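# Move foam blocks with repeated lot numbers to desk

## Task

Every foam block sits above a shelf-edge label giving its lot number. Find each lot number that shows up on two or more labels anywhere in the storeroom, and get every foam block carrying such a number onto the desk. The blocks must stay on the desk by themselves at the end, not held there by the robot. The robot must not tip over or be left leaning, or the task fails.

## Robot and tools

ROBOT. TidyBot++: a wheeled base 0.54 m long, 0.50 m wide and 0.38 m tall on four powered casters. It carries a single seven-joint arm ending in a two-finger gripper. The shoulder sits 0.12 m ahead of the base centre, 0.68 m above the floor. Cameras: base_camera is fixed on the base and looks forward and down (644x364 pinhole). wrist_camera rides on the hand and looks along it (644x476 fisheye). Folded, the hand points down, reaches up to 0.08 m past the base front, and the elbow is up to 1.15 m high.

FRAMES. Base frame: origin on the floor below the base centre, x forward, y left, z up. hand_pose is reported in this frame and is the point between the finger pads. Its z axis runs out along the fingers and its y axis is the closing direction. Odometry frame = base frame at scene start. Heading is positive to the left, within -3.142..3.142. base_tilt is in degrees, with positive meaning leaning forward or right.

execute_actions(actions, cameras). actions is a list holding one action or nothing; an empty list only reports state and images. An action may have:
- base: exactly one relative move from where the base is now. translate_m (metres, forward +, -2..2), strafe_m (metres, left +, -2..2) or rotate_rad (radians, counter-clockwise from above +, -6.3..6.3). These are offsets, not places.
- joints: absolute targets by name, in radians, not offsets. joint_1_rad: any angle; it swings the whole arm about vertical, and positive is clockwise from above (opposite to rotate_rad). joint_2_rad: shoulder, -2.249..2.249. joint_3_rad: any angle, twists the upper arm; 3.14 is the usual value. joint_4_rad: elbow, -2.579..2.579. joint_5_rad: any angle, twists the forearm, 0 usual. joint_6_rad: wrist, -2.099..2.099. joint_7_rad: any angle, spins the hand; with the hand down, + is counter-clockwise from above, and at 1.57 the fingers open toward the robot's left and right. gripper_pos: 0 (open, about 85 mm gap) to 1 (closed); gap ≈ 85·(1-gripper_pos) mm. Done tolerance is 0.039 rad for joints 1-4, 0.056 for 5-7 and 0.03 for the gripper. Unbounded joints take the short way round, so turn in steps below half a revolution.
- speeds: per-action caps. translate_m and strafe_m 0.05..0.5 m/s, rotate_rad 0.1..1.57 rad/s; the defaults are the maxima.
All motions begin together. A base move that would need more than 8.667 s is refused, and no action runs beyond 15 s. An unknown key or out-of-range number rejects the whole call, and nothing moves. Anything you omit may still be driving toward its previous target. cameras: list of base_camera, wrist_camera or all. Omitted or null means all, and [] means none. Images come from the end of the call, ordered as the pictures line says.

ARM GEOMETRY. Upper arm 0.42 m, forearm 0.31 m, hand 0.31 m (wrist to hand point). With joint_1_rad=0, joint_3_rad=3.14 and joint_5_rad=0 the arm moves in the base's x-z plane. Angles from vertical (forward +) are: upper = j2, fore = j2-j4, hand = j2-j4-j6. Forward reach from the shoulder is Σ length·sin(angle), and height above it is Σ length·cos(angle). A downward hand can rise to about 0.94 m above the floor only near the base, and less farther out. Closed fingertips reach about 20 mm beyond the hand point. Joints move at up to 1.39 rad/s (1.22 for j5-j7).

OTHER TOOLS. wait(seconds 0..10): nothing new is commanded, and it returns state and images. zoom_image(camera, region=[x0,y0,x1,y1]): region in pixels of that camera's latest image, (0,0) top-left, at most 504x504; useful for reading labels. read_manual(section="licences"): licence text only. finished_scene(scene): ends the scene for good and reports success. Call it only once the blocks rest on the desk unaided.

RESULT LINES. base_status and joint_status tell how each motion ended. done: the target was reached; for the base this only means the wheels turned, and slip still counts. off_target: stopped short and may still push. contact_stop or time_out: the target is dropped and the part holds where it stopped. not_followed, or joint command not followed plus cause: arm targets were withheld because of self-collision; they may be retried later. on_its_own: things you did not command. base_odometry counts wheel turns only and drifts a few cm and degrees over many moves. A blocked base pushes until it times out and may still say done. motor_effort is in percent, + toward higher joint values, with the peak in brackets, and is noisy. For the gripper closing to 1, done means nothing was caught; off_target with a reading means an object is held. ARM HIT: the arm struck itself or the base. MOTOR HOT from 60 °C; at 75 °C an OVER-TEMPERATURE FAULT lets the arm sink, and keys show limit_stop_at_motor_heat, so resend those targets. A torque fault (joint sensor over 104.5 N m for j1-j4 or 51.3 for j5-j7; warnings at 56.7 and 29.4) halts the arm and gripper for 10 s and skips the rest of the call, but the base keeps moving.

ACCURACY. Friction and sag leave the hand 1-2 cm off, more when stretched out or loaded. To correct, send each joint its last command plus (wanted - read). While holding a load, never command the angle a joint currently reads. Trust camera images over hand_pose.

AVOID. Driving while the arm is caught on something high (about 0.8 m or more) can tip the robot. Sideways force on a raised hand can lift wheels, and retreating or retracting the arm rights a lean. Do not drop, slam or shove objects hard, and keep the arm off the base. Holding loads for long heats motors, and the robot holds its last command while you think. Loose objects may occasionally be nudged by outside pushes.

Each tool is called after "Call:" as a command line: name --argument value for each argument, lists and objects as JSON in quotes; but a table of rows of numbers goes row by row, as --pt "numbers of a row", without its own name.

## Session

Call:
execute_actions --actions '[]'

Scene clock: 0.00 s.
base_odometry: x=+0.000 y=+0.000 heading=+0.000 (m, m, rad; odometry frame)
base_tilt: forward=+0.0 right=+0.1 (deg)
base_status: not commanded
joint_positions: joint_1_rad=-0.035 joint_2_rad=-0.349 joint_3_rad=+3.092 joint_4_rad=-2.529 joint_5_rad=+0.007 joint_6_rad=-0.849 joint_7_rad=+1.548 gripper_pos=+0.000
joint_status: not commanded
motor_effort: joint_1_rad=+0 joint_2_rad=-3 joint_3_rad=+0 joint_4_rad=+16 joint_5_rad=+0 joint_6_rad=+2 joint_7_rad=-1 (%)
hand_pose: x=+0.2671 y=+0.0103 z=+0.5879 quat_wxyz=(+0.008, +0.998, +0.032, +0.057) (m; base frame)
pictures: base_camera, wrist_camera
camera_calibration (this result's frames):
wrist_camera: T_world_to_cam=[[0.0154197, -0.999416, 0.0305083, -0.0130692], [-0.992835, -0.0189199, -0.11799, 0.39203], [0.118498, -0.0284703, -0.992546, 0.688536], [0, 0, 0, 1]] pos_world=[0.307832, 0.0139585, 0.730058]
Images, in order (width x height): base_camera 644x364, wrist_camera 644x476.

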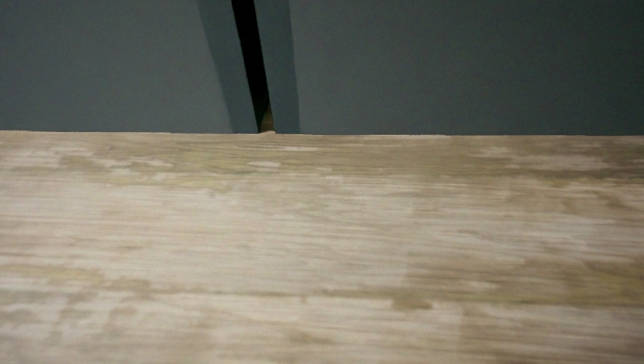

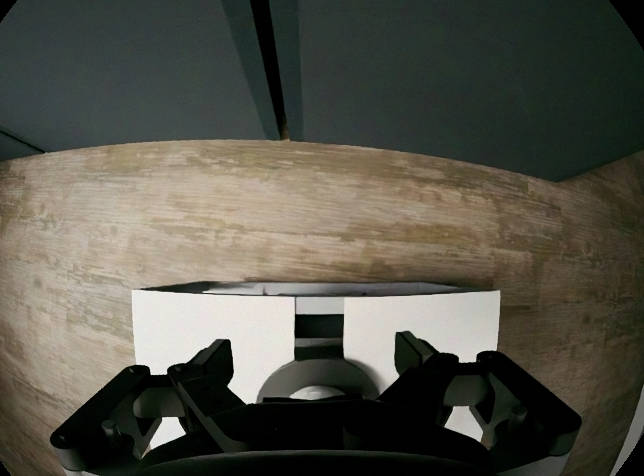

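Call:
execute_actions --actions '[{"joints":{"joint_6_rad":-0.15,"joint_2_rad":-0.8,"joint_4_rad":-2.45,"joint_3_rad":3.17,"joint_1_rad":1.57}}]' --cameras '["wrist_camera"]'

Call:
execute_actions --actions '[{"joints":{"joint_1_rad":3.14}}]' --cameras '["wrist_camera"]'

Call:
execute_actions --actions '[{"joints":{"joint_1_rad":4.73}}]' --cameras '["wrist_camera"]'

Scene clock: 5.93 s.
base_odometry: x=+0.000 y=+0.000 heading=+0.000 (m, m, rad; odometry frame)
base_tilt: forward=+0.0 right=+0.1 (deg)
base_status: not commanded
joint_positions: joint_1_rad=+1.547 joint_2_rad=-0.777 joint_3_rad=+3.148 joint_4_rad=-2.473 joint_5_rad=+0.007 joint_6_rad=-0.175 joint_7_rad=+1.548 gripper_pos=+0.000
joint_status: all done
motor_effort: joint_1_rad=+0(1) joint_2_rad=+3(2) joint_3_rad=+0(2) joint_4_rad=+24(24) joint_5_rad=-1(0) joint_6_rad=+8(8) joint_7_rad=-1(1) (%)
hand_pose: x=+0.1254 y=-0.3143 z=+0.8510 quat_wxyz=(+0.411, +0.569, -0.569, +0.428) (m; base frame)
pictures: wrist_camera
camera_calibration (this result's frames):
wrist_camera: T_world_to_cam=[[-0.998144, 0.0149065, -0.0590526, 0.178803], [0.0608336, 0.290928, -0.954809, 0.953682], [0.00294725, -0.956629, -0.291295, 0.0832718], [0, 0, 0, 1]] pos_world=[0.120209, -0.200458, 0.9454]
Images, in order (width x height): wrist_camera 644x476.

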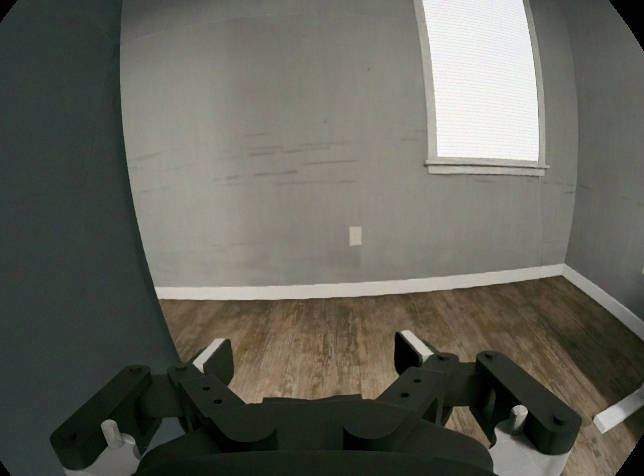

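Scene clock: 8.73 s.
base_odometry: x=+0.000 y=+0.000 heading=+0.000 (m, m, rad; odometry frame)
base_tilt: forward=+0.0 right=+0.1 (deg)
base_status: not commanded
joint_positions: joint_1_rad=+3.117 joint_2_rad=-0.777 joint_3_rad=+3.149 joint_4_rad=-2.473 joint_5_rad=+0.007 joint_6_rad=-0.175 joint_7_rad=+1.548 gripper_pos=+0.000
joint_status: all done
motor_effort: joint_1_rad=+0(0) joint_2_rad=+3(4) joint_3_rad=+0(0) joint_4_rad=+24(23) joint_5_rad=+0(0) joint_6_rad=+8(8) joint_7_rad=-1(1) (%)
hand_pose: x=-0.1953 y=-0.0064 z=+0.8510 quat_wxyz=(+0.594, +0.000, -0.805, +0.012) (m; base frame)
pictures: wrist_camera
camera_calibration (this result's frames):
wrist_camera: T_world_to_cam=[[0.0147626, 0.998098, -0.0598503, 0.0588115], [0.290956, -0.0615546, -0.954754, 0.926272], [-0.956623, -0.00331916, -0.291311, 0.197465], [0, 0, 0, 1]] pos_world=[-0.0814729, -0.00102785, 0.945406]
Images, in order (width x height): wrist_camera 644x476.

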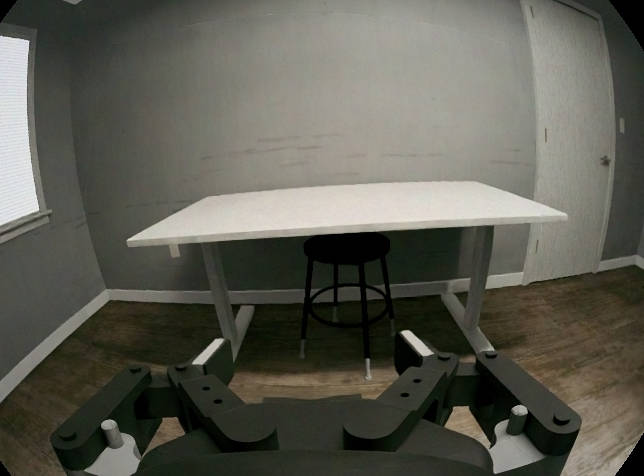

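Scene clock: 11.53 s.
base_odometry: x=+0.000 y=+0.000 heading=+0.000 (m, m, rad; odometry frame)
base_tilt: forward=+0.0 right=+0.1 (deg)
base_status: not commanded
joint_positions: joint_1_rad=+4.707 joint_2_rad=-0.777 joint_3_rad=+3.149 joint_4_rad=-2.473 joint_5_rad=+0.007 joint_6_rad=-0.175 joint_7_rad=+1.548 gripper_pos=+0.000
joint_status: all done
motor_effort: joint_1_rad=+0(1) joint_2_rad=+4(4) joint_3_rad=+0(1) joint_4_rad=+23(23) joint_5_rad=-1(0) joint_6_rad=+8(8) joint_7_rad=-1(1) (%)
hand_pose: x=+0.1188 y=+0.3143 z=+0.8510 quat_wxyz=(+0.425, -0.575, -0.563, -0.415) (m; base frame)
pictures: wrist_camera
camera_calibration (this result's frames):
wrist_camera: T_world_to_cam=[[0.997598, -0.0342568, -0.0602049, -0.0579037], [-0.0675659, -0.2897, -0.95473, 0.968925], [0.0152646, 0.956504, -0.291318, 0.0818127], [0, 0, 0, 1]] pos_world=[0.121982, 0.20046, 0.945409]
Images, in order (width x height): wrist_camera 644x476.

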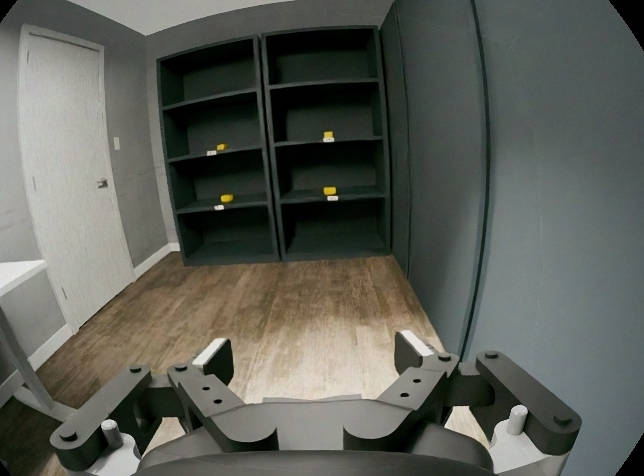

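Call:
execute_actions --actions '[{"base":{"strafe_m":1.4},"joints":{"joint_1_rad":4.55}}]' --cameras '["wrist_camera"]'

Call:
zoom_image --camera "wrist_camera" --region '[60,60,460,330]'

Scene clock: 18.37 s.
base_odometry: x=+0.000 y=+1.400 heading=+0.000 (m, m, rad; odometry frame)
base_tilt: forward=+0.0 right=+0.0 (deg)
base_status: done
joint_positions: joint_1_rad=+4.572 joint_2_rad=-0.784 joint_3_rad=+3.150 joint_4_rad=-2.470 joint_5_rad=+0.007 joint_6_rad=-0.174 joint_7_rad=+1.548 gripper_pos=+0.000
joint_status: all done
motor_effort: joint_1_rad=+1(0) joint_2_rad=+4(6) joint_3_rad=+0(1) joint_4_rad=+23(24) joint_5_rad=+0(0) joint_6_rad=+8(9) joint_7_rad=-1(1) (%)
hand_pose: x=+0.0770 y=+0.3108 z=+0.8548 quat_wxyz=(+0.455, -0.534, -0.598, -0.388) (m; base frame)
pictures: wrist_camera
camera_calibration (this result's frames):
wrist_camera: T_world_to_cam=[[0.993121, 0.099993, -0.0609274, -0.0568099], [-0.029886, -0.28664, -0.957572, 0.967268], [-0.113215, 0.952806, -0.281679, 0.0897928], [0, 0, 0, 1]] pos_world=[0.0954928, 0.197383, 0.948061]
Images, in order (width x height): wrist_camera 644x476.

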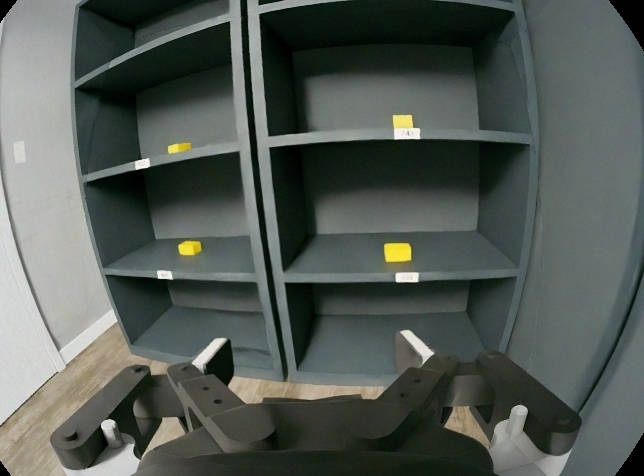

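Region (60, 60, 460, 330) of wrist_camera's 644x476 image, scaled by 1.260; it fills the top 340 rows of this view, and the rest is white.

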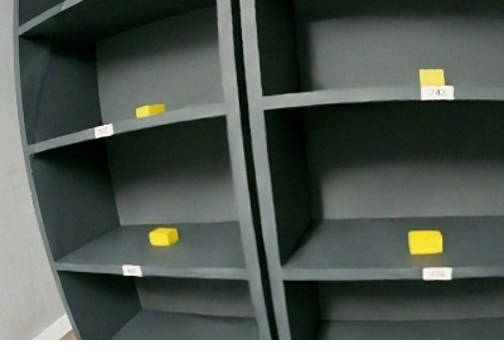

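Harder to read; go closer.

Call:
execute_actions --actions '[{"base":{"strafe_m":0.42},"joints":{"joint_1_rad":4.85,"joint_6_rad":-0.4}}]' --cameras '["wrist_camera"]'

Call:
zoom_image --camera "wrist_camera" --region '[240,20,480,340]'

Call:
execute_actions --actions '[{"base":{"translate_m":-0.75},"joints":{"joint_1_rad":4.7}}]' --cameras '["wrist_camera"]'

Call:
zoom_image --camera "wrist_camera" --region '[180,20,420,340]'

Scene clock: 23.87 s.
base_odometry: x=+0.001 y=+1.820 heading=+0.000 (m, m, rad; odometry frame)
base_tilt: forward=+0.0 right=+0.1 (deg)
base_status: done
joint_positions: joint_1_rad=+4.827 joint_2_rad=-0.787 joint_3_rad=+3.150 joint_4_rad=-2.469 joint_5_rad=+0.007 joint_6_rad=-0.375 joint_7_rad=+1.548 gripper_pos=+0.000
joint_status: all done
motor_effort: joint_1_rad=+0(1) joint_2_rad=+3(6) joint_3_rad=+0(1) joint_4_rad=+23(24) joint_5_rad=+0(0) joint_6_rad=+8(9) joint_7_rad=+0(0) (%)
hand_pose: x=+0.1539 y=+0.2876 z=+0.7987 quat_wxyz=(+0.347, -0.647, -0.561, -0.383) (m; base frame)
pictures: wrist_camera
camera_calibration (this result's frames):
wrist_camera: T_world_to_cam=[[0.984861, -0.165032, -0.0530399, -0.0631335], [-0.123093, -0.450369, -0.884316, 0.912126], [0.122053, 0.877458, -0.463865, 0.235681], [0, 0, 0, 1]] pos_world=[0.145688, 0.193574, 0.912583]
Images, in order (width x height): wrist_camera 644x476.

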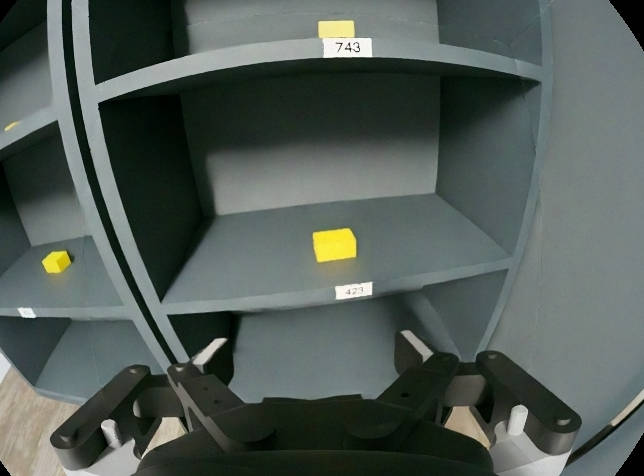

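Region (240, 20, 480, 340) of wrist_camera's 644x476 image, scaled by 1.575; it fills the left 378 columns of this view, and the rest is white.

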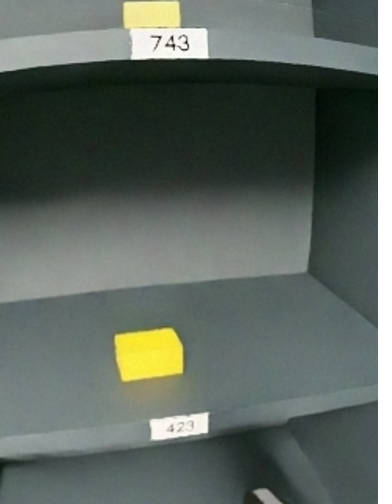

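Scene clock: 26.70 s.
base_odometry: x=-0.749 y=+1.821 heading=+0.000 (m, m, rad; odometry frame)
base_tilt: forward=+0.1 right=+0.1 (deg)
base_status: done
joint_positions: joint_1_rad=+4.720 joint_2_rad=-0.787 joint_3_rad=+3.152 joint_4_rad=-2.469 joint_5_rad=+0.007 joint_6_rad=-0.375 joint_7_rad=+1.548 gripper_pos=+0.000
joint_status: all done
motor_effort: joint_1_rad=+0(0) joint_2_rad=+4(4) joint_3_rad=+0(1) joint_4_rad=+23(23) joint_5_rad=+0(0) joint_6_rad=+8(8) joint_7_rad=+0(0) (%)
hand_pose: x=+0.1236 y=+0.2897 z=+0.7986 quat_wxyz=(+0.367, -0.617, -0.594, -0.363) (m; base frame)
pictures: wrist_camera
camera_calibration (this result's frames):
wrist_camera: T_world_to_cam=[[0.99669, -0.0602951, -0.0545293, -0.0635266], [-0.0762653, -0.461205, -0.88401, 0.906359], [0.0281523, 0.885243, -0.464277, 0.247245], [0, 0, 0, 1]] pos_world=[0.125479, 0.195315, 0.912556]
Images, in order (width x height): wrist_camera 644x476.

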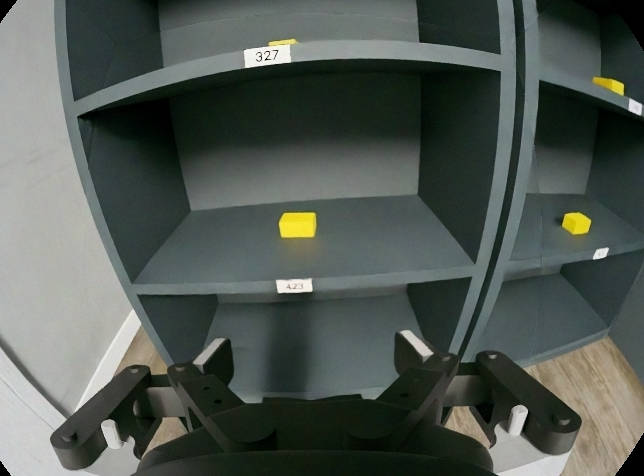

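Region (180, 20, 420, 340) of wrist_camera's 644x476 image, scaled by 1.575; it fills the left 378 columns of this view, and the rest is white.

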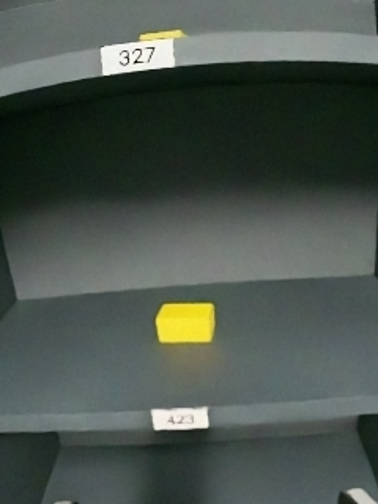

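Call:
execute_actions --actions '[{"base":{"rotate_rad":1.57},"joints":{"joint_1_rad":6.3}}]' --cameras '[]'

Call:
execute_actions --actions '[{"base":{"translate_m":-0.42}}]' --cameras '[]'

Call:
execute_actions --actions '[{"base":{"strafe_m":-0.116},"joints":{"joint_2_rad":1.08,"joint_4_rad":-0.42,"joint_6_rad":-1.15,"joint_7_rad":0.05,"joint_3_rad":3.13}}]' --cameras '["base_camera"]'

Call:
execute_actions --actions '[{"base":{"translate_m":0.27},"speeds":{"translate_m":0.2}}]' --cameras '["wrist_camera"]'

Scene clock: 39.80 s.
base_odometry: x=-0.749 y=+1.821 heading=+1.569 (m, m, rad; odometry frame)
base_tilt: forward=-0.1 right=+0.1 (deg)
base_status: done
joint_positions: joint_1_rad=+6.277 joint_2_rad=-0.787 joint_3_rad=+3.152 joint_4_rad=-2.469 joint_5_rad=+0.007 joint_6_rad=-0.375 joint_7_rad=+1.548 gripper_pos=+0.000
joint_status: all done
motor_effort: joint_1_rad=+0(1) joint_2_rad=+4(6) joint_3_rad=+0(1) joint_4_rad=+23(23) joint_5_rad=+0(0) joint_6_rad=+8(8) joint_7_rad=-1(0) (%)
hand_pose: x=+0.4087 y=-0.0006 z=+0.7986 quat_wxyz=(+0.006, -0.857, +0.010, -0.516) (m; base frame)
pictures: none
No camera images: the call's "cameras" was empty. Leave "cameras" out to get every camera's image.

Scene clock: 41.97 s.
base_odometry: x=-0.750 y=+1.401 heading=+1.569 (m, m, rad; odometry frame)
base_tilt: forward=+0.0 right=+0.1 (deg)
base_status: done
joint_positions: joint_1_rad=+6.277 joint_2_rad=-0.791 joint_3_rad=+3.152 joint_4_rad=-2.468 joint_5_rad=+0.007 joint_6_rad=-0.377 joint_7_rad=+1.548 gripper_pos=+0.000
joint_status: not commanded
motor_effort: joint_1_rad=+0(0) joint_2_rad=+4(6) joint_3_rad=+0(1) joint_4_rad=+23(23) joint_5_rad=+0(0) joint_6_rad=+8(8) joint_7_rad=-1(0) (%)
hand_pose: x=+0.4081 y=-0.0006 z=+0.7997 quat_wxyz=(+0.006, -0.856, +0.010, -0.517) (m; base frame)
pictures: none
No camera images: the call's "cameras" was empty. Leave "cameras" out to get every camera's image.

Scene clock: 45.10 s.
base_odometry: x=-0.634 y=+1.401 heading=+1.569 (m, m, rad; odometry frame)
base_tilt: forward=+0.0 right=+0.1 (deg)
base_status: done
joint_positions: joint_1_rad=+6.277 joint_2_rad=+1.068 joint_3_rad=+3.153 joint_4_rad=-0.443 joint_5_rad=+0.007 joint_6_rad=-1.124 joint_7_rad=+0.087 gripper_pos=+0.000
joint_status: all done
motor_effort: joint_1_rad=+0(0) joint_2_rad=-55(57) joint_3_rad=-1(2) joint_4_rad=+21(24) joint_5_rad=+0(0) joint_6_rad=+4(8) joint_7_rad=-1(1) (%)
hand_pose: x=+0.9525 y=-0.0006 z=+0.6313 quat_wxyz=(+0.163, -0.715, +0.653, -0.190) (m; base frame)
pictures: base_camera
Images, in order (width x height): base_camera 644x364.

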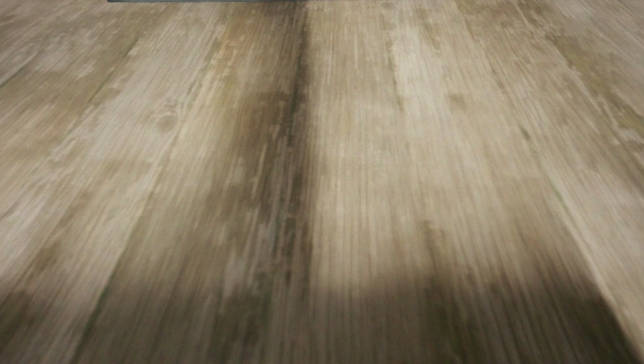

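Scene clock: 47.13 s.
base_odometry: x=-0.633 y=+1.671 heading=+1.569 (m, m, rad; odometry frame)
base_tilt: forward=+0.0 right=+0.1 (deg)
base_status: done
joint_positions: joint_1_rad=+6.277 joint_2_rad=+1.068 joint_3_rad=+3.153 joint_4_rad=-0.441 joint_5_rad=+0.007 joint_6_rad=-1.127 joint_7_rad=+0.087 gripper_pos=+0.000
joint_status: not commanded
motor_effort: joint_1_rad=+0(0) joint_2_rad=-54(58) joint_3_rad=+0(0) joint_4_rad=+20(22) joint_5_rad=+0(0) joint_6_rad=+4(5) joint_7_rad=+0(1) (%)
hand_pose: x=+0.9524 y=-0.0005 z=+0.6319 quat_wxyz=(+0.163, -0.715, +0.653, -0.190) (m; base frame)
pictures: wrist_camera
camera_calibration (this result's frames):
wrist_camera: T_world_to_cam=[[-0.88139, -0.0480953, -0.469934, 1.13498], [-0.0331627, 0.998649, -0.0400078, 0.114691], [0.471223, -0.0196782, -0.881795, 0.244779], [0, 0, 0, 1]] pos_world=[0.888817, -0.0551321, 0.753798]
Images, in order (width x height): wrist_camera 644x476.

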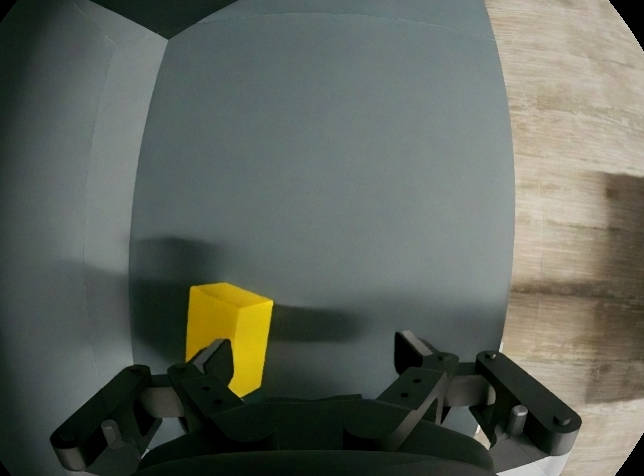

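Call:
execute_actions --actions '[{"base":{"translate_m":0.13},"speeds":{"translate_m":0.1},"joints":{"joint_1_rad":6.25}}]' --cameras '["wrist_camera"]'

Call:
execute_actions --actions '[{"joints":{"joint_2_rad":1.12}}]' --cameras '["wrist_camera"]'

Scene clock: 52.73 s.
base_odometry: x=-0.633 y=+1.801 heading=+1.568 (m, m, rad; odometry frame)
base_tilt: forward=+0.0 right=+0.1 (deg)
base_status: done
joint_positions: joint_1_rad=+6.265 joint_2_rad=+1.068 joint_3_rad=+3.150 joint_4_rad=-0.440 joint_5_rad=+0.007 joint_6_rad=-1.128 joint_7_rad=+0.087 gripper_pos=+0.000
joint_status: all done
motor_effort: joint_1_rad=+0(4) joint_2_rad=-54(57) joint_3_rad=+0(1) joint_4_rad=+20(22) joint_5_rad=+0(1) joint_6_rad=+4(5) joint_7_rad=+0(1) (%)
hand_pose: x=+0.9522 y=+0.0107 z=+0.6319 quat_wxyz=(+0.165, -0.719, +0.648, -0.188) (m; base frame)
pictures: wrist_camera
camera_calibration (this result's frames):
wrist_camera: T_world_to_cam=[[-0.880822, -0.0587294, -0.469791, 1.13491], [-0.0465023, 0.99821, -0.0375998, 0.114641], [0.471158, -0.0112724, -0.881977, 0.245184], [0, 0, 0, 1]] pos_world=[0.889461, -0.0450192, 0.753726]
Images, in order (width x height): wrist_camera 644x476.

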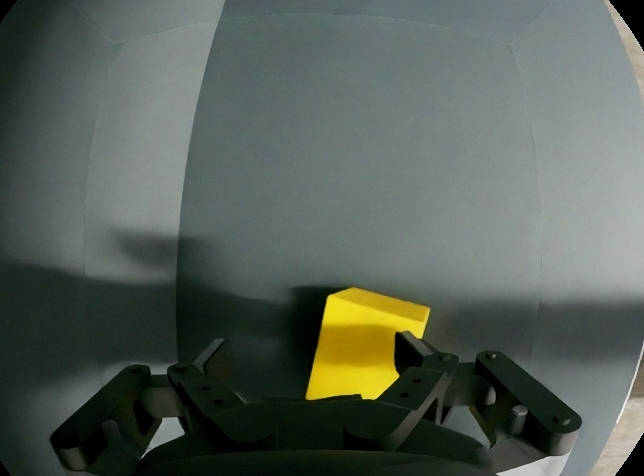

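Scene clock: 54.37 s.
base_odometry: x=-0.633 y=+1.801 heading=+1.568 (m, m, rad; odometry frame)
base_tilt: forward=+0.0 right=+0.1 (deg)
base_status: not commanded
joint_positions: joint_1_rad=+6.265 joint_2_rad=+1.093 joint_3_rad=+3.150 joint_4_rad=-0.419 joint_5_rad=+0.007 joint_6_rad=-1.128 joint_7_rad=+0.087 gripper_pos=+0.000
joint_status: all done
motor_effort: joint_1_rad=+0(2) joint_2_rad=-48(58) joint_3_rad=+0(1) joint_4_rad=+16(21) joint_5_rad=+0(1) joint_6_rad=+3(4) joint_7_rad=-1(0) (%)
hand_pose: x=+0.9563 y=+0.0109 z=+0.6208 quat_wxyz=(+0.164, -0.720, +0.648, -0.187) (m; base frame)
pictures: wrist_camera
camera_calibration (this result's frames):
wrist_camera: T_world_to_cam=[[-0.88259, -0.058939, -0.466435, 1.13285], [-0.0468017, 0.998197, -0.0375746, 0.114556], [0.467808, -0.011333, -0.883757, 0.237787], [0, 0, 0, 1]] pos_world=[0.893961, -0.0448861, 0.742849]
Images, in order (width x height): wrist_camera 644x476.

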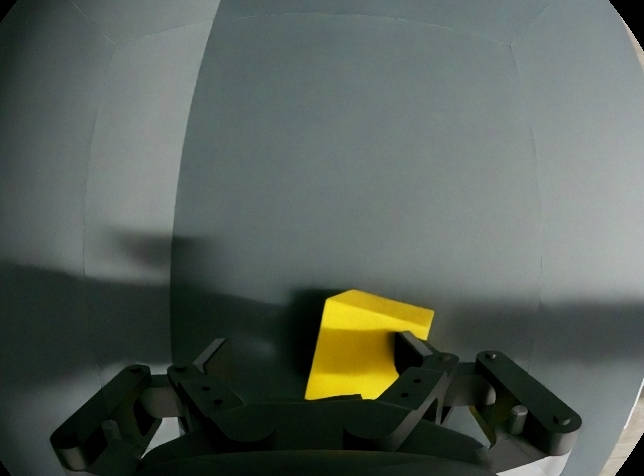

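Call:
execute_actions --actions '[{"joints":{"joint_2_rad":1.04,"joint_4_rad":-0.44}}]' --cameras '[]'

Call:
execute_actions --actions '[{"base":{"translate_m":-0.035},"joints":{"joint_7_rad":-0.15,"joint_1_rad":6.225}}]' --cameras '["wrist_camera"]'

Scene clock: 58.73 s.
base_odometry: x=-0.633 y=+1.801 heading=+1.568 (m, m, rad; odometry frame)
base_tilt: forward=+0.0 right=+0.0 (deg)
base_status: not commanded
joint_positions: joint_1_rad=+6.265 joint_2_rad=+1.058 joint_3_rad=+3.150 joint_4_rad=-0.428 joint_5_rad=+0.007 joint_6_rad=-1.128 joint_7_rad=+0.087 gripper_pos=+0.000
joint_status: all done
motor_effort: joint_1_rad=+0(0) joint_2_rad=-55(56) joint_3_rad=+0(1) joint_4_rad=+21(21) joint_5_rad=+0(0) joint_6_rad=+4(5) joint_7_rad=+0(1) (%)
hand_pose: x=+0.9556 y=+0.0108 z=+0.6456 quat_wxyz=(+0.172, -0.717, +0.646, -0.196) (m; base frame)
pictures: none
No camera images: the call's "cameras" was empty. Leave "cameras" out to get every camera's image.

Scene clock: 59.53 s.
base_odometry: x=-0.633 y=+1.766 heading=+1.568 (m, m, rad; odometry frame)
base_tilt: forward=+0.0 right=+0.1 (deg)
base_status: done
joint_positions: joint_1_rad=+6.245 joint_2_rad=+1.054 joint_3_rad=+3.149 joint_4_rad=-0.428 joint_5_rad=+0.007 joint_6_rad=-1.129 joint_7_rad=-0.135 gripper_pos=+0.000
joint_status: all done
motor_effort: joint_1_rad=+0(3) joint_2_rad=-54(59) joint_3_rad=+0(1) joint_4_rad=+21(22) joint_5_rad=+0(0) joint_6_rad=+4(5) joint_7_rad=+0(0) (%)
hand_pose: x=+0.9550 y=+0.0286 z=+0.6489 quat_wxyz=(+0.196, -0.649, +0.715, -0.174) (m; base frame)
pictures: wrist_camera
camera_calibration (this result's frames):
wrist_camera: T_world_to_cam=[[-0.861663, 0.144374, -0.486511, 1.13316], [0.123679, 0.989515, 0.074594, -0.1375], [0.492179, 0.00410372, -0.870484, 0.231103], [0, 0, 0, 1]] pos_world=[0.879663, -0.0284886, 0.762722]
Images, in order (width x height): wrist_camera 644x476.

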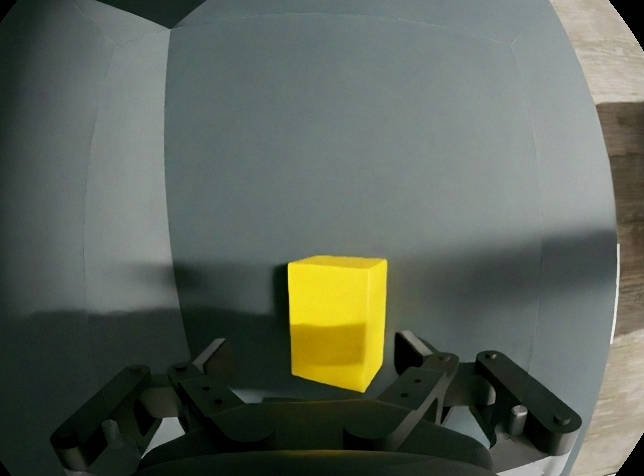

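Call:
execute_actions --actions '[{"joints":{"joint_2_rad":1.11,"joint_1_rad":6.275}}]' --cameras '["wrist_camera"]'

Scene clock: 64.43 s.
base_odometry: x=-0.633 y=+1.766 heading=+1.568 (m, m, rad; odometry frame)
base_tilt: forward=+0.1 right=+0.1 (deg)
base_status: not commanded
joint_positions: joint_1_rad=+6.257 joint_2_rad=+1.100 joint_3_rad=+3.149 joint_4_rad=-0.428 joint_5_rad=+0.007 joint_6_rad=-1.129 joint_7_rad=-0.135 gripper_pos=+0.000
joint_status: all done
motor_effort: joint_1_rad=+0(2) joint_2_rad=-56(58) joint_3_rad=-1(1) joint_4_rad=+21(22) joint_5_rad=+0(0) joint_6_rad=+4(4) joint_7_rad=-1(0) (%)
hand_pose: x=+0.9529 y=+0.0179 z=+0.6105 quat_wxyz=(+0.178, -0.648, +0.723, -0.161) (m; base frame)
pictures: wrist_camera
camera_calibration (this result's frames):
wrist_camera: T_world_to_cam=[[-0.881249, 0.154753, -0.446601, 1.10828], [0.139502, 0.987948, 0.0670672, -0.134251], [0.451597, -0.0031986, -0.892216, 0.250836], [0, 0, 0, 1]] pos_world=[0.88212, -0.0380743, 0.727761]
Images, in order (width x height): wrist_camera 644x476.

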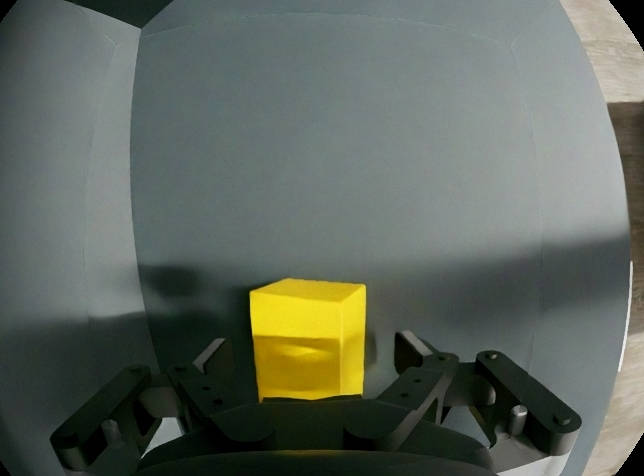

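Call:
execute_actions --actions '[{"joints":{"joint_2_rad":1.155},"base":{"translate_m":0.012}}]' --cameras '["wrist_camera"]'

Call:
execute_actions --actions '[{"joints":{"gripper_pos":1}}]' --cameras '[]'

Call:
execute_actions --actions '[{"joints":{"joint_2_rad":1.06}}]' --cameras '["wrist_camera"]'

Scene clock: 68.53 s.
base_odometry: x=-0.633 y=+1.778 heading=+1.568 (m, m, rad; odometry frame)
base_tilt: forward=+0.0 right=+0.0 (deg)
base_status: done
joint_positions: joint_1_rad=+6.257 joint_2_rad=+1.135 joint_3_rad=+3.149 joint_4_rad=-0.428 joint_5_rad=+0.007 joint_6_rad=-1.129 joint_7_rad=-0.135 gripper_pos=+0.000
joint_status: all done
motor_effort: joint_1_rad=+0(3) joint_2_rad=-51(57) joint_3_rad=+0(1) joint_4_rad=+18(21) joint_5_rad=+0(0) joint_6_rad=+2(5) joint_7_rad=-1(1) (%)
hand_pose: x=+0.9499 y=+0.0178 z=+0.5812 quat_wxyz=(+0.165, -0.651, +0.726, -0.150) (m; base frame)
pictures: wrist_camera
camera_calibration (this result's frames):
wrist_camera: T_world_to_cam=[[-0.896446, 0.154371, -0.415396, 1.08882], [0.141776, 0.988005, 0.061207, -0.130528], [0.419862, -0.00402431, -0.907579, 0.265137], [0, 0, 0, 1]] pos_world=[0.883254, -0.0380538, 0.700914]
Images, in order (width x height): wrist_camera 644x476.

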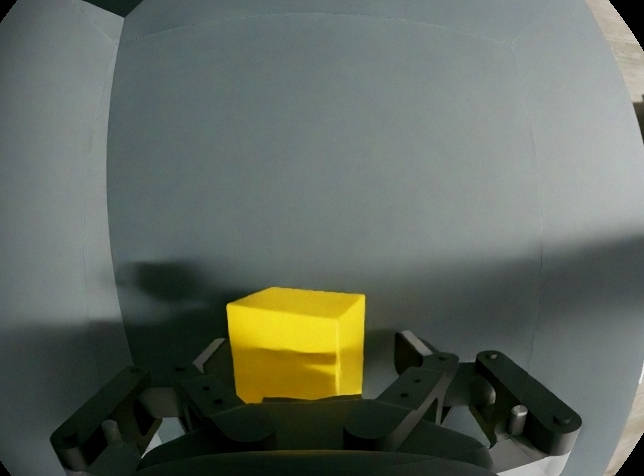

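Scene clock: 69.63 s.
base_odometry: x=-0.633 y=+1.778 heading=+1.568 (m, m, rad; odometry frame)
base_tilt: forward=+0.0 right=+0.0 (deg)
base_status: not commanded
joint_positions: joint_1_rad=+6.258 joint_2_rad=+1.082 joint_3_rad=+3.148 joint_4_rad=-0.420 joint_5_rad=+0.007 joint_6_rad=-1.147 joint_7_rad=-0.135 gripper_pos=+0.985
joint_status: all done
motor_effort: joint_1_rad=+0(2) joint_2_rad=-38(52) joint_3_rad=+0(2) joint_4_rad=+14(19) joint_5_rad=+0(1) joint_6_rad=+6(8) joint_7_rad=+0(0) (%)
hand_pose: x=+0.9511 y=+0.0172 z=+0.6261 quat_wxyz=(+0.181, -0.647, +0.723, -0.163) (m; base frame)
pictures: none
No camera images: the call's "cameras" was empty. Leave "cameras" out to get every camera's image.

Scene clock: 70.53 s.
base_odometry: x=-0.633 y=+1.778 heading=+1.568 (m, m, rad; odometry frame)
base_tilt: forward=+0.0 right=+0.0 (deg)
base_status: not commanded
joint_positions: joint_1_rad=+6.258 joint_2_rad=+1.075 joint_3_rad=+3.148 joint_4_rad=-0.423 joint_5_rad=+0.007 joint_6_rad=-1.147 joint_7_rad=-0.135 gripper_pos=+0.996
joint_status: all done
motor_effort: joint_1_rad=+0(0) joint_2_rad=-56(56) joint_3_rad=-1(1) joint_4_rad=+21(22) joint_5_rad=+0(0) joint_6_rad=+5(6) joint_7_rad=-1(0) (%)
hand_pose: x=+0.9507 y=+0.0172 z=+0.6305 quat_wxyz=(+0.183, -0.647, +0.722, -0.164) (m; base frame)
pictures: wrist_camera
camera_calibration (this result's frames):
wrist_camera: T_world_to_cam=[[-0.876004, 0.156065, -0.456356, 1.11654], [0.139722, 0.987743, 0.0695849, -0.136398], [0.461622, -0.00280609, -0.887072, 0.256894], [0, 0, 0, 1]] pos_world=[0.87856, -0.0388057, 0.746913]
Images, in order (width x height): wrist_camera 644x476.

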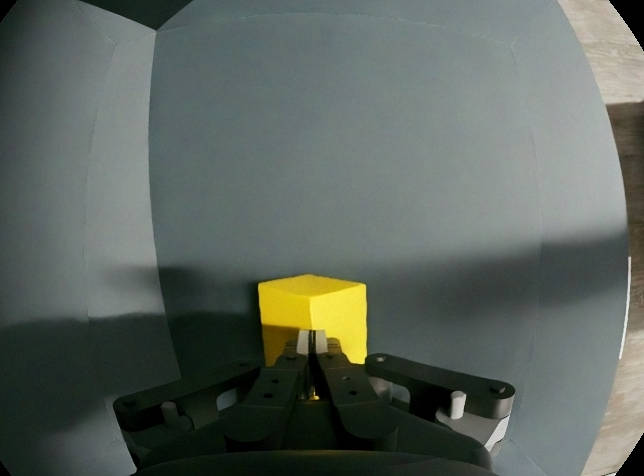

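Call:
execute_actions --actions '[{"joints":{"joint_2_rad":1.02,"gripper_pos":0}}]' --cameras '[]'

Call:
execute_actions --actions '[{"joints":{"joint_6_rad":-1.33},"base":{"translate_m":0.045}}]' --cameras '["wrist_camera"]'

Scene clock: 74.97 s.
base_odometry: x=-0.633 y=+1.778 heading=+1.568 (m, m, rad; odometry frame)
base_tilt: forward=+0.0 right=+0.0 (deg)
base_status: not commanded
joint_positions: joint_1_rad=+6.258 joint_2_rad=+1.033 joint_3_rad=+3.148 joint_4_rad=-0.424 joint_5_rad=+0.007 joint_6_rad=-1.147 joint_7_rad=-0.135 gripper_pos=+0.000
joint_status: all done
motor_effort: joint_1_rad=+0(1) joint_2_rad=-54(57) joint_3_rad=-1(1) joint_4_rad=+21(22) joint_5_rad=+0(0) joint_6_rad=+5(5) joint_7_rad=-1(1) (%)
hand_pose: x=+0.9519 y=+0.0173 z=+0.6654 quat_wxyz=(+0.198, -0.643, +0.718, -0.177) (m; base frame)
pictures: none
No camera images: the call's "cameras" was empty. Leave "cameras" out to get every camera's image.

Scene clock: 75.90 s.
base_odometry: x=-0.632 y=+1.823 heading=+1.568 (m, m, rad; odometry frame)
base_tilt: forward=+0.0 right=+0.0 (deg)
base_status: done
joint_positions: joint_1_rad=+6.258 joint_2_rad=+1.030 joint_3_rad=+3.148 joint_4_rad=-0.427 joint_5_rad=+0.007 joint_6_rad=-1.322 joint_7_rad=-0.135 gripper_pos=+0.000
joint_status: all done
motor_effort: joint_1_rad=+0(0) joint_2_rad=-54(59) joint_3_rad=+0(1) joint_4_rad=+20(21) joint_5_rad=+0(1) joint_6_rad=+3(5) joint_7_rad=+0(0) (%)
hand_pose: x=+0.9021 y=+0.0159 z=+0.6425 quat_wxyz=(+0.133, -0.656, +0.733, -0.121) (m; base frame)
pictures: wrist_camera
camera_calibration (this result's frames):
wrist_camera: T_world_to_cam=[[-0.928916, 0.156975, -0.335372, 1.04964], [0.149746, 0.987584, 0.0474857, -0.124], [0.338662, -0.00611019, -0.940888, 0.435515], [0, 0, 0, 1]] pos_world=[0.846105, -0.0396464, 0.767679]
Images, in order (width x height): wrist_camera 644x476.

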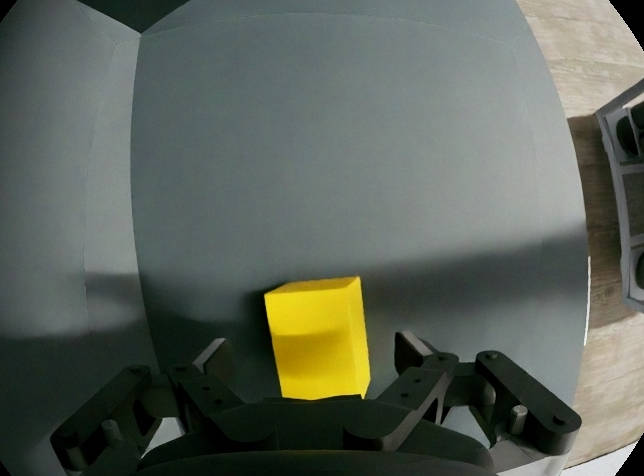

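Call:
execute_actions --actions '[{"joints":{"joint_2_rad":1.09,"joint_7_rad":0.0},"base":{"translate_m":0.018}}]' --cameras '["wrist_camera"]'

Scene clock: 79.97 s.
base_odometry: x=-0.632 y=+1.841 heading=+1.568 (m, m, rad; odometry frame)
base_tilt: forward=+0.0 right=+0.1 (deg)
base_status: done
joint_positions: joint_1_rad=+6.258 joint_2_rad=+1.083 joint_3_rad=+3.148 joint_4_rad=-0.430 joint_5_rad=+0.007 joint_6_rad=-1.322 joint_7_rad=-0.030 gripper_pos=+0.000
joint_status: all done
motor_effort: joint_1_rad=+0(2) joint_2_rad=-55(58) joint_3_rad=+0(1) joint_4_rad=+20(21) joint_5_rad=+0(1) joint_6_rad=+3(4) joint_7_rad=-1(1) (%)
hand_pose: x=+0.8981 y=+0.0158 z=+0.6002 quat_wxyz=(+0.106, -0.696, +0.701, -0.109) (m; base frame)
pictures: wrist_camera
camera_calibration (this result's frames):
wrist_camera: T_world_to_cam=[[-0.956741, 0.0527436, -0.286119, 1.02879], [0.0531411, 0.998567, 0.006381, -0.0100059], [0.286046, -0.00909972, -0.958173, 0.454689], [0, 0, 0, 1]] pos_world=[0.854753, -0.0401328, 0.730091]
Images, in order (width x height): wrist_camera 644x476.

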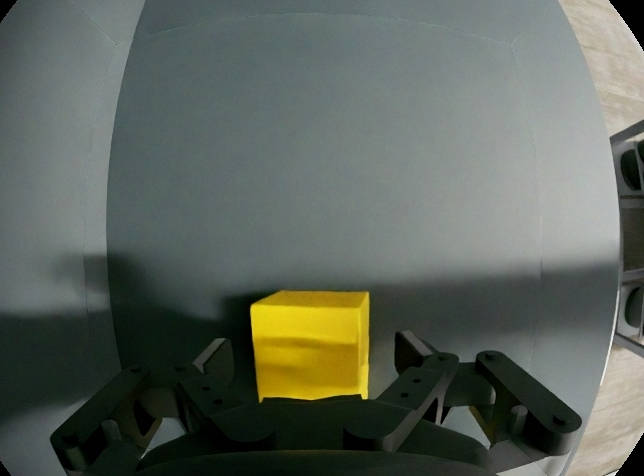

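Call:
execute_actions --actions '[{"joints":{"joint_2_rad":1.13},"base":{"translate_m":0.016}}]' --cameras '["wrist_camera"]'

Scene clock: 82.33 s.
base_odometry: x=-0.632 y=+1.857 heading=+1.568 (m, m, rad; odometry frame)
base_tilt: forward=+0.1 right=+0.1 (deg)
base_status: done
joint_positions: joint_1_rad=+6.258 joint_2_rad=+1.118 joint_3_rad=+3.148 joint_4_rad=-0.431 joint_5_rad=+0.007 joint_6_rad=-1.322 joint_7_rad=-0.030 gripper_pos=+0.000
joint_status: all done
motor_effort: joint_1_rad=+0(3) joint_2_rad=-55(57) joint_3_rad=-1(1) joint_4_rad=+19(20) joint_5_rad=+1(1) joint_6_rad=+2(3) joint_7_rad=+0(0) (%)
hand_pose: x=+0.8945 y=+0.0157 z=+0.5725 quat_wxyz=(+0.093, -0.698, +0.703, -0.097) (m; base frame)
pictures: wrist_camera
camera_calibration (this result's frames):
wrist_camera: T_world_to_cam=[[-0.96642, 0.052513, -0.251544, 1.00629], [0.0533285, 0.998571, 0.00357864, -0.00810793], [0.251372, -0.00995601, -0.967839, 0.465788], [0, 0, 0, 1]] pos_world=[0.855844, -0.0401096, 0.703964]
Images, in order (width x height): wrist_camera 644x476.

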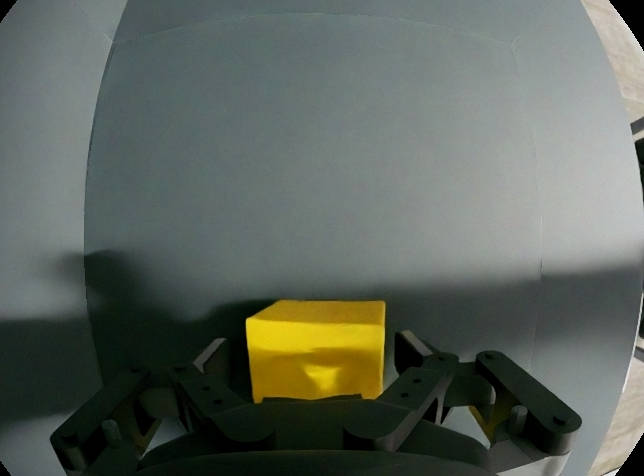

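Call:
execute_actions --actions '[{"joints":{"gripper_pos":1,"joint_2_rad":1.11}}]' --cameras '[]'

Call:
execute_actions --actions '[{"joints":{"joint_2_rad":1.05}}]' --cameras '["wrist_camera"]'

Scene clock: 85.67 s.
base_odometry: x=-0.632 y=+1.857 heading=+1.568 (m, m, rad; odometry frame)
base_tilt: forward=+0.0 right=+0.0 (deg)
base_status: not commanded
joint_positions: joint_1_rad=+6.258 joint_2_rad=+1.110 joint_3_rad=+3.148 joint_4_rad=-0.431 joint_5_rad=+0.007 joint_6_rad=-1.325 joint_7_rad=-0.030 gripper_pos=+0.361
joint_status: gripper_pos off_target (ended at +0.361, target +1.000); the others done
motor_effort: joint_1_rad=+0(0) joint_2_rad=-55(57) joint_3_rad=-1(1) joint_4_rad=+20(21) joint_5_rad=+0(0) joint_6_rad=+3(7) joint_7_rad=+0(1) (%)
hand_pose: x=+0.8946 y=+0.0157 z=+0.5785 quat_wxyz=(+0.095, -0.698, +0.703, -0.099) (m; base frame)
pictures: none
No camera images: the call's "cameras" was empty. Leave "cameras" out to get every camera's image.

Scene clock: 86.60 s.
base_odometry: x=-0.632 y=+1.857 heading=+1.568 (m, m, rad; odometry frame)
base_tilt: forward=+0.1 right=+0.1 (deg)
base_status: not commanded
joint_positions: joint_1_rad=+6.258 joint_2_rad=+1.064 joint_3_rad=+3.148 joint_4_rad=-0.431 joint_5_rad=+0.007 joint_6_rad=-1.325 joint_7_rad=-0.030 gripper_pos=+0.361
joint_status: all done
motor_effort: joint_1_rad=+0(0) joint_2_rad=-54(60) joint_3_rad=+0(0) joint_4_rad=+20(21) joint_5_rad=+0(0) joint_6_rad=+3(3) joint_7_rad=-1(0) (%)
hand_pose: x=+0.8985 y=+0.0158 z=+0.6140 quat_wxyz=(+0.112, -0.696, +0.700, -0.114) (m; base frame)
pictures: wrist_camera
camera_calibration (this result's frames):
wrist_camera: T_world_to_cam=[[-0.952292, 0.0528927, -0.300569, 1.03801], [0.0530731, 0.998562, 0.00757075, -0.0107916], [0.300537, -0.00874254, -0.95373, 0.452026], [0, 0, 0, 1]] pos_world=[0.853208, -0.0401751, 0.743185]
Images, in order (width x height): wrist_camera 644x476.

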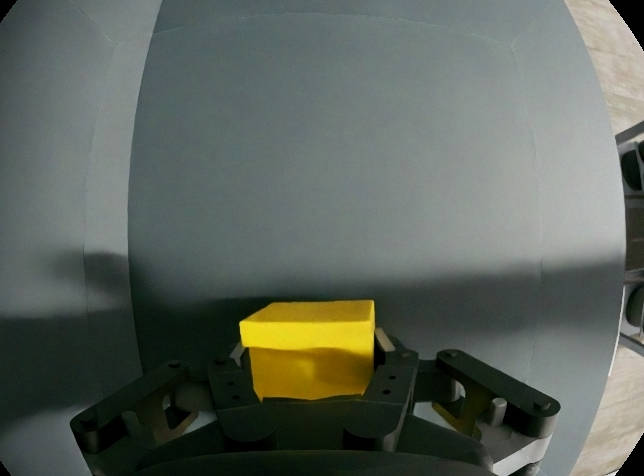

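Call:
execute_actions --actions '[{"base":{"translate_m":-0.7},"speeds":{"translate_m":0.35}}]' --cameras '[]'

Call:
execute_actions --actions '[{"joints":{"joint_2_rad":0.4,"joint_4_rad":-0.85,"joint_6_rad":-1.43,"joint_1_rad":5.5}}]' --cameras '[]'

Call:
execute_actions --actions '[{"joints":{"joint_1_rad":3.75}}]' --cameras '["wrist_camera"]'

Scene clock: 94.97 s.
base_odometry: x=-0.634 y=+1.157 heading=+1.567 (m, m, rad; odometry frame)
base_tilt: forward=+0.0 right=+0.1 (deg)
base_status: done
joint_positions: joint_1_rad=+6.260 joint_2_rad=+1.064 joint_3_rad=+3.147 joint_4_rad=-0.431 joint_5_rad=+0.007 joint_6_rad=-1.325 joint_7_rad=-0.030 gripper_pos=+0.361
joint_status: not commanded
motor_effort: joint_1_rad=+0(4) joint_2_rad=-54(59) joint_3_rad=-1(1) joint_4_rad=+20(21) joint_5_rad=+0(1) joint_6_rad=+3(4) joint_7_rad=+0(1) (%)
hand_pose: x=+0.8986 y=+0.0150 z=+0.6145 quat_wxyz=(+0.112, -0.695, +0.701, -0.115) (m; base frame)
pictures: none
No camera images: the call's "cameras" was empty. Leave "cameras" out to get every camera's image.

Scene clock: 97.03 s.
base_odometry: x=-0.634 y=+1.157 heading=+1.567 (m, m, rad; odometry frame)
base_tilt: forward=+0.0 right=+0.1 (deg)
base_status: not commanded
joint_positions: joint_1_rad=+5.522 joint_2_rad=+0.413 joint_3_rad=+3.136 joint_4_rad=-0.829 joint_5_rad=+0.007 joint_6_rad=-1.406 joint_7_rad=-0.030 gripper_pos=+0.361
joint_status: all done
motor_effort: joint_1_rad=-1(6) joint_2_rad=-37(58) joint_3_rad=+0(2) joint_4_rad=+20(20) joint_5_rad=+0(2) joint_6_rad=+4(5) joint_7_rad=+0(0) (%)
hand_pose: x=+0.5621 y=+0.4247 z=+0.8947 quat_wxyz=(+0.225, -0.886, +0.394, -0.094) (m; base frame)
pictures: none
No camera images: the call's "cameras" was empty. Leave "cameras" out to get every camera's image.

Scene clock: 99.97 s.
base_odometry: x=-0.634 y=+1.157 heading=+1.567 (m, m, rad; odometry frame)
base_tilt: forward=-0.1 right=+0.1 (deg)
base_status: not commanded
joint_positions: joint_1_rad=+3.766 joint_2_rad=+0.413 joint_3_rad=+3.136 joint_4_rad=-0.829 joint_5_rad=+0.007 joint_6_rad=-1.406 joint_7_rad=-0.030 gripper_pos=+0.361
joint_status: all done
motor_effort: joint_1_rad=+0(2) joint_2_rad=-36(39) joint_3_rad=+0(1) joint_4_rad=+20(21) joint_5_rad=+0(1) joint_6_rad=+5(4) joint_7_rad=+0(0) (%)
hand_pose: x=-0.3801 y=+0.3573 z=+0.8947 quat_wxyz=(+0.217, -0.869, -0.431, +0.113) (m; base frame)
pictures: wrist_camera
camera_calibration (this result's frames):
wrist_camera: T_world_to_cam=[[0.676221, -0.576285, -0.458933, 0.872142], [-0.637201, -0.77018, 0.0282272, 0.0650487], [-0.369728, 0.273345, -0.888022, 0.692703], [0, 0, 0, 1]] pos_world=[-0.2922, 0.363355, 1.01355]
Images, in order (width x height): wrist_camera 644x476.

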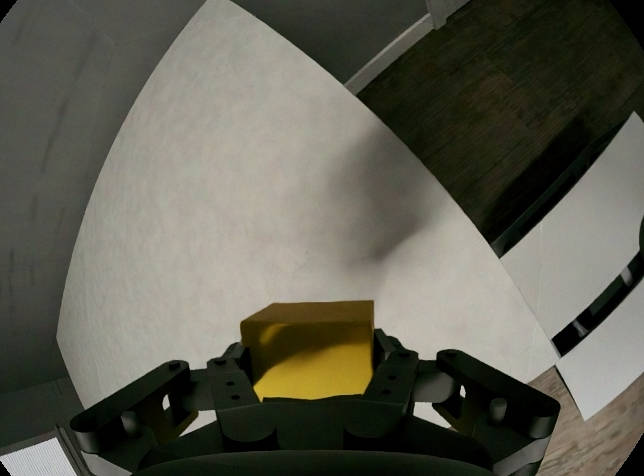

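Call:
execute_actions --actions '[{"joints":{"joint_2_rad":0.61}}]' --cameras '[]'

Call:
execute_actions --actions '[{"joints":{"joint_2_rad":0.65}}]' --cameras '["wrist_camera"]'

Scene clock: 104.93 s.
base_odometry: x=-0.634 y=+1.157 heading=+1.568 (m, m, rad; odometry frame)
base_tilt: forward=-0.1 right=+0.1 (deg)
base_status: not commanded
joint_positions: joint_1_rad=+3.766 joint_2_rad=+0.610 joint_3_rad=+3.136 joint_4_rad=-0.840 joint_5_rad=+0.007 joint_6_rad=-1.406 joint_7_rad=-0.030 gripper_pos=+0.361
joint_status: all done
motor_effort: joint_1_rad=+0(1) joint_2_rad=-43(48) joint_3_rad=+0(1) joint_4_rad=+20(22) joint_5_rad=+0(1) joint_6_rad=+3(5) joint_7_rad=-1(1) (%)
hand_pose: x=-0.4020 y=+0.3730 z=+0.7659 quat_wxyz=(+0.126, -0.887, -0.440, +0.065) (m; base frame)
pictures: none
No camera images: the call's "cameras" was empty. Leave "cameras" out to get every camera's image.

Scene clock: 105.63 s.
base_odometry: x=-0.634 y=+1.157 heading=+1.568 (m, m, rad; odometry frame)
base_tilt: forward=+0.0 right=+0.0 (deg)
base_status: not commanded
joint_positions: joint_1_rad=+3.766 joint_2_rad=+0.618 joint_3_rad=+3.136 joint_4_rad=-0.838 joint_5_rad=+0.007 joint_6_rad=-1.408 joint_7_rad=-0.030 gripper_pos=+0.361
joint_status: all done
motor_effort: joint_1_rad=+0(1) joint_2_rad=-39(43) joint_3_rad=-1(0) joint_4_rad=+18(20) joint_5_rad=+0(1) joint_6_rad=+3(4) joint_7_rad=-1(1) (%)
hand_pose: x=-0.4024 y=+0.3733 z=+0.7613 quat_wxyz=(+0.123, -0.887, -0.440, +0.064) (m; base frame)
pictures: wrist_camera
camera_calibration (this result's frames):
wrist_camera: T_world_to_cam=[[0.739452, -0.621828, -0.257955, 0.724729], [-0.640841, -0.767559, 0.0132553, 0.0759417], [-0.206238, 0.155507, -0.966066, 0.73085], [0, 0, 0, 1]] pos_world=[-0.336506, 0.395295, 0.89199]
Images, in order (width x height): wrist_camera 644x476.

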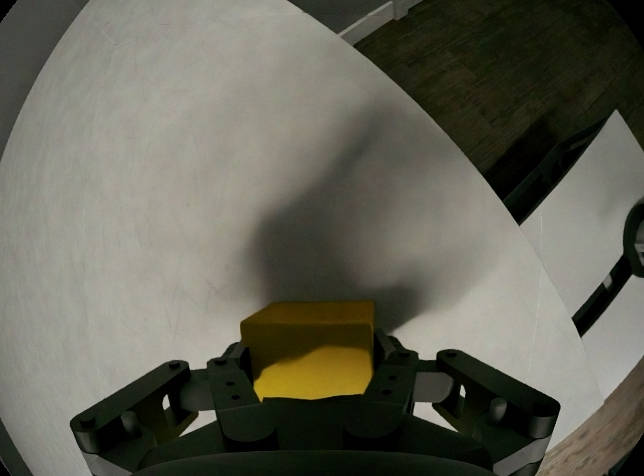

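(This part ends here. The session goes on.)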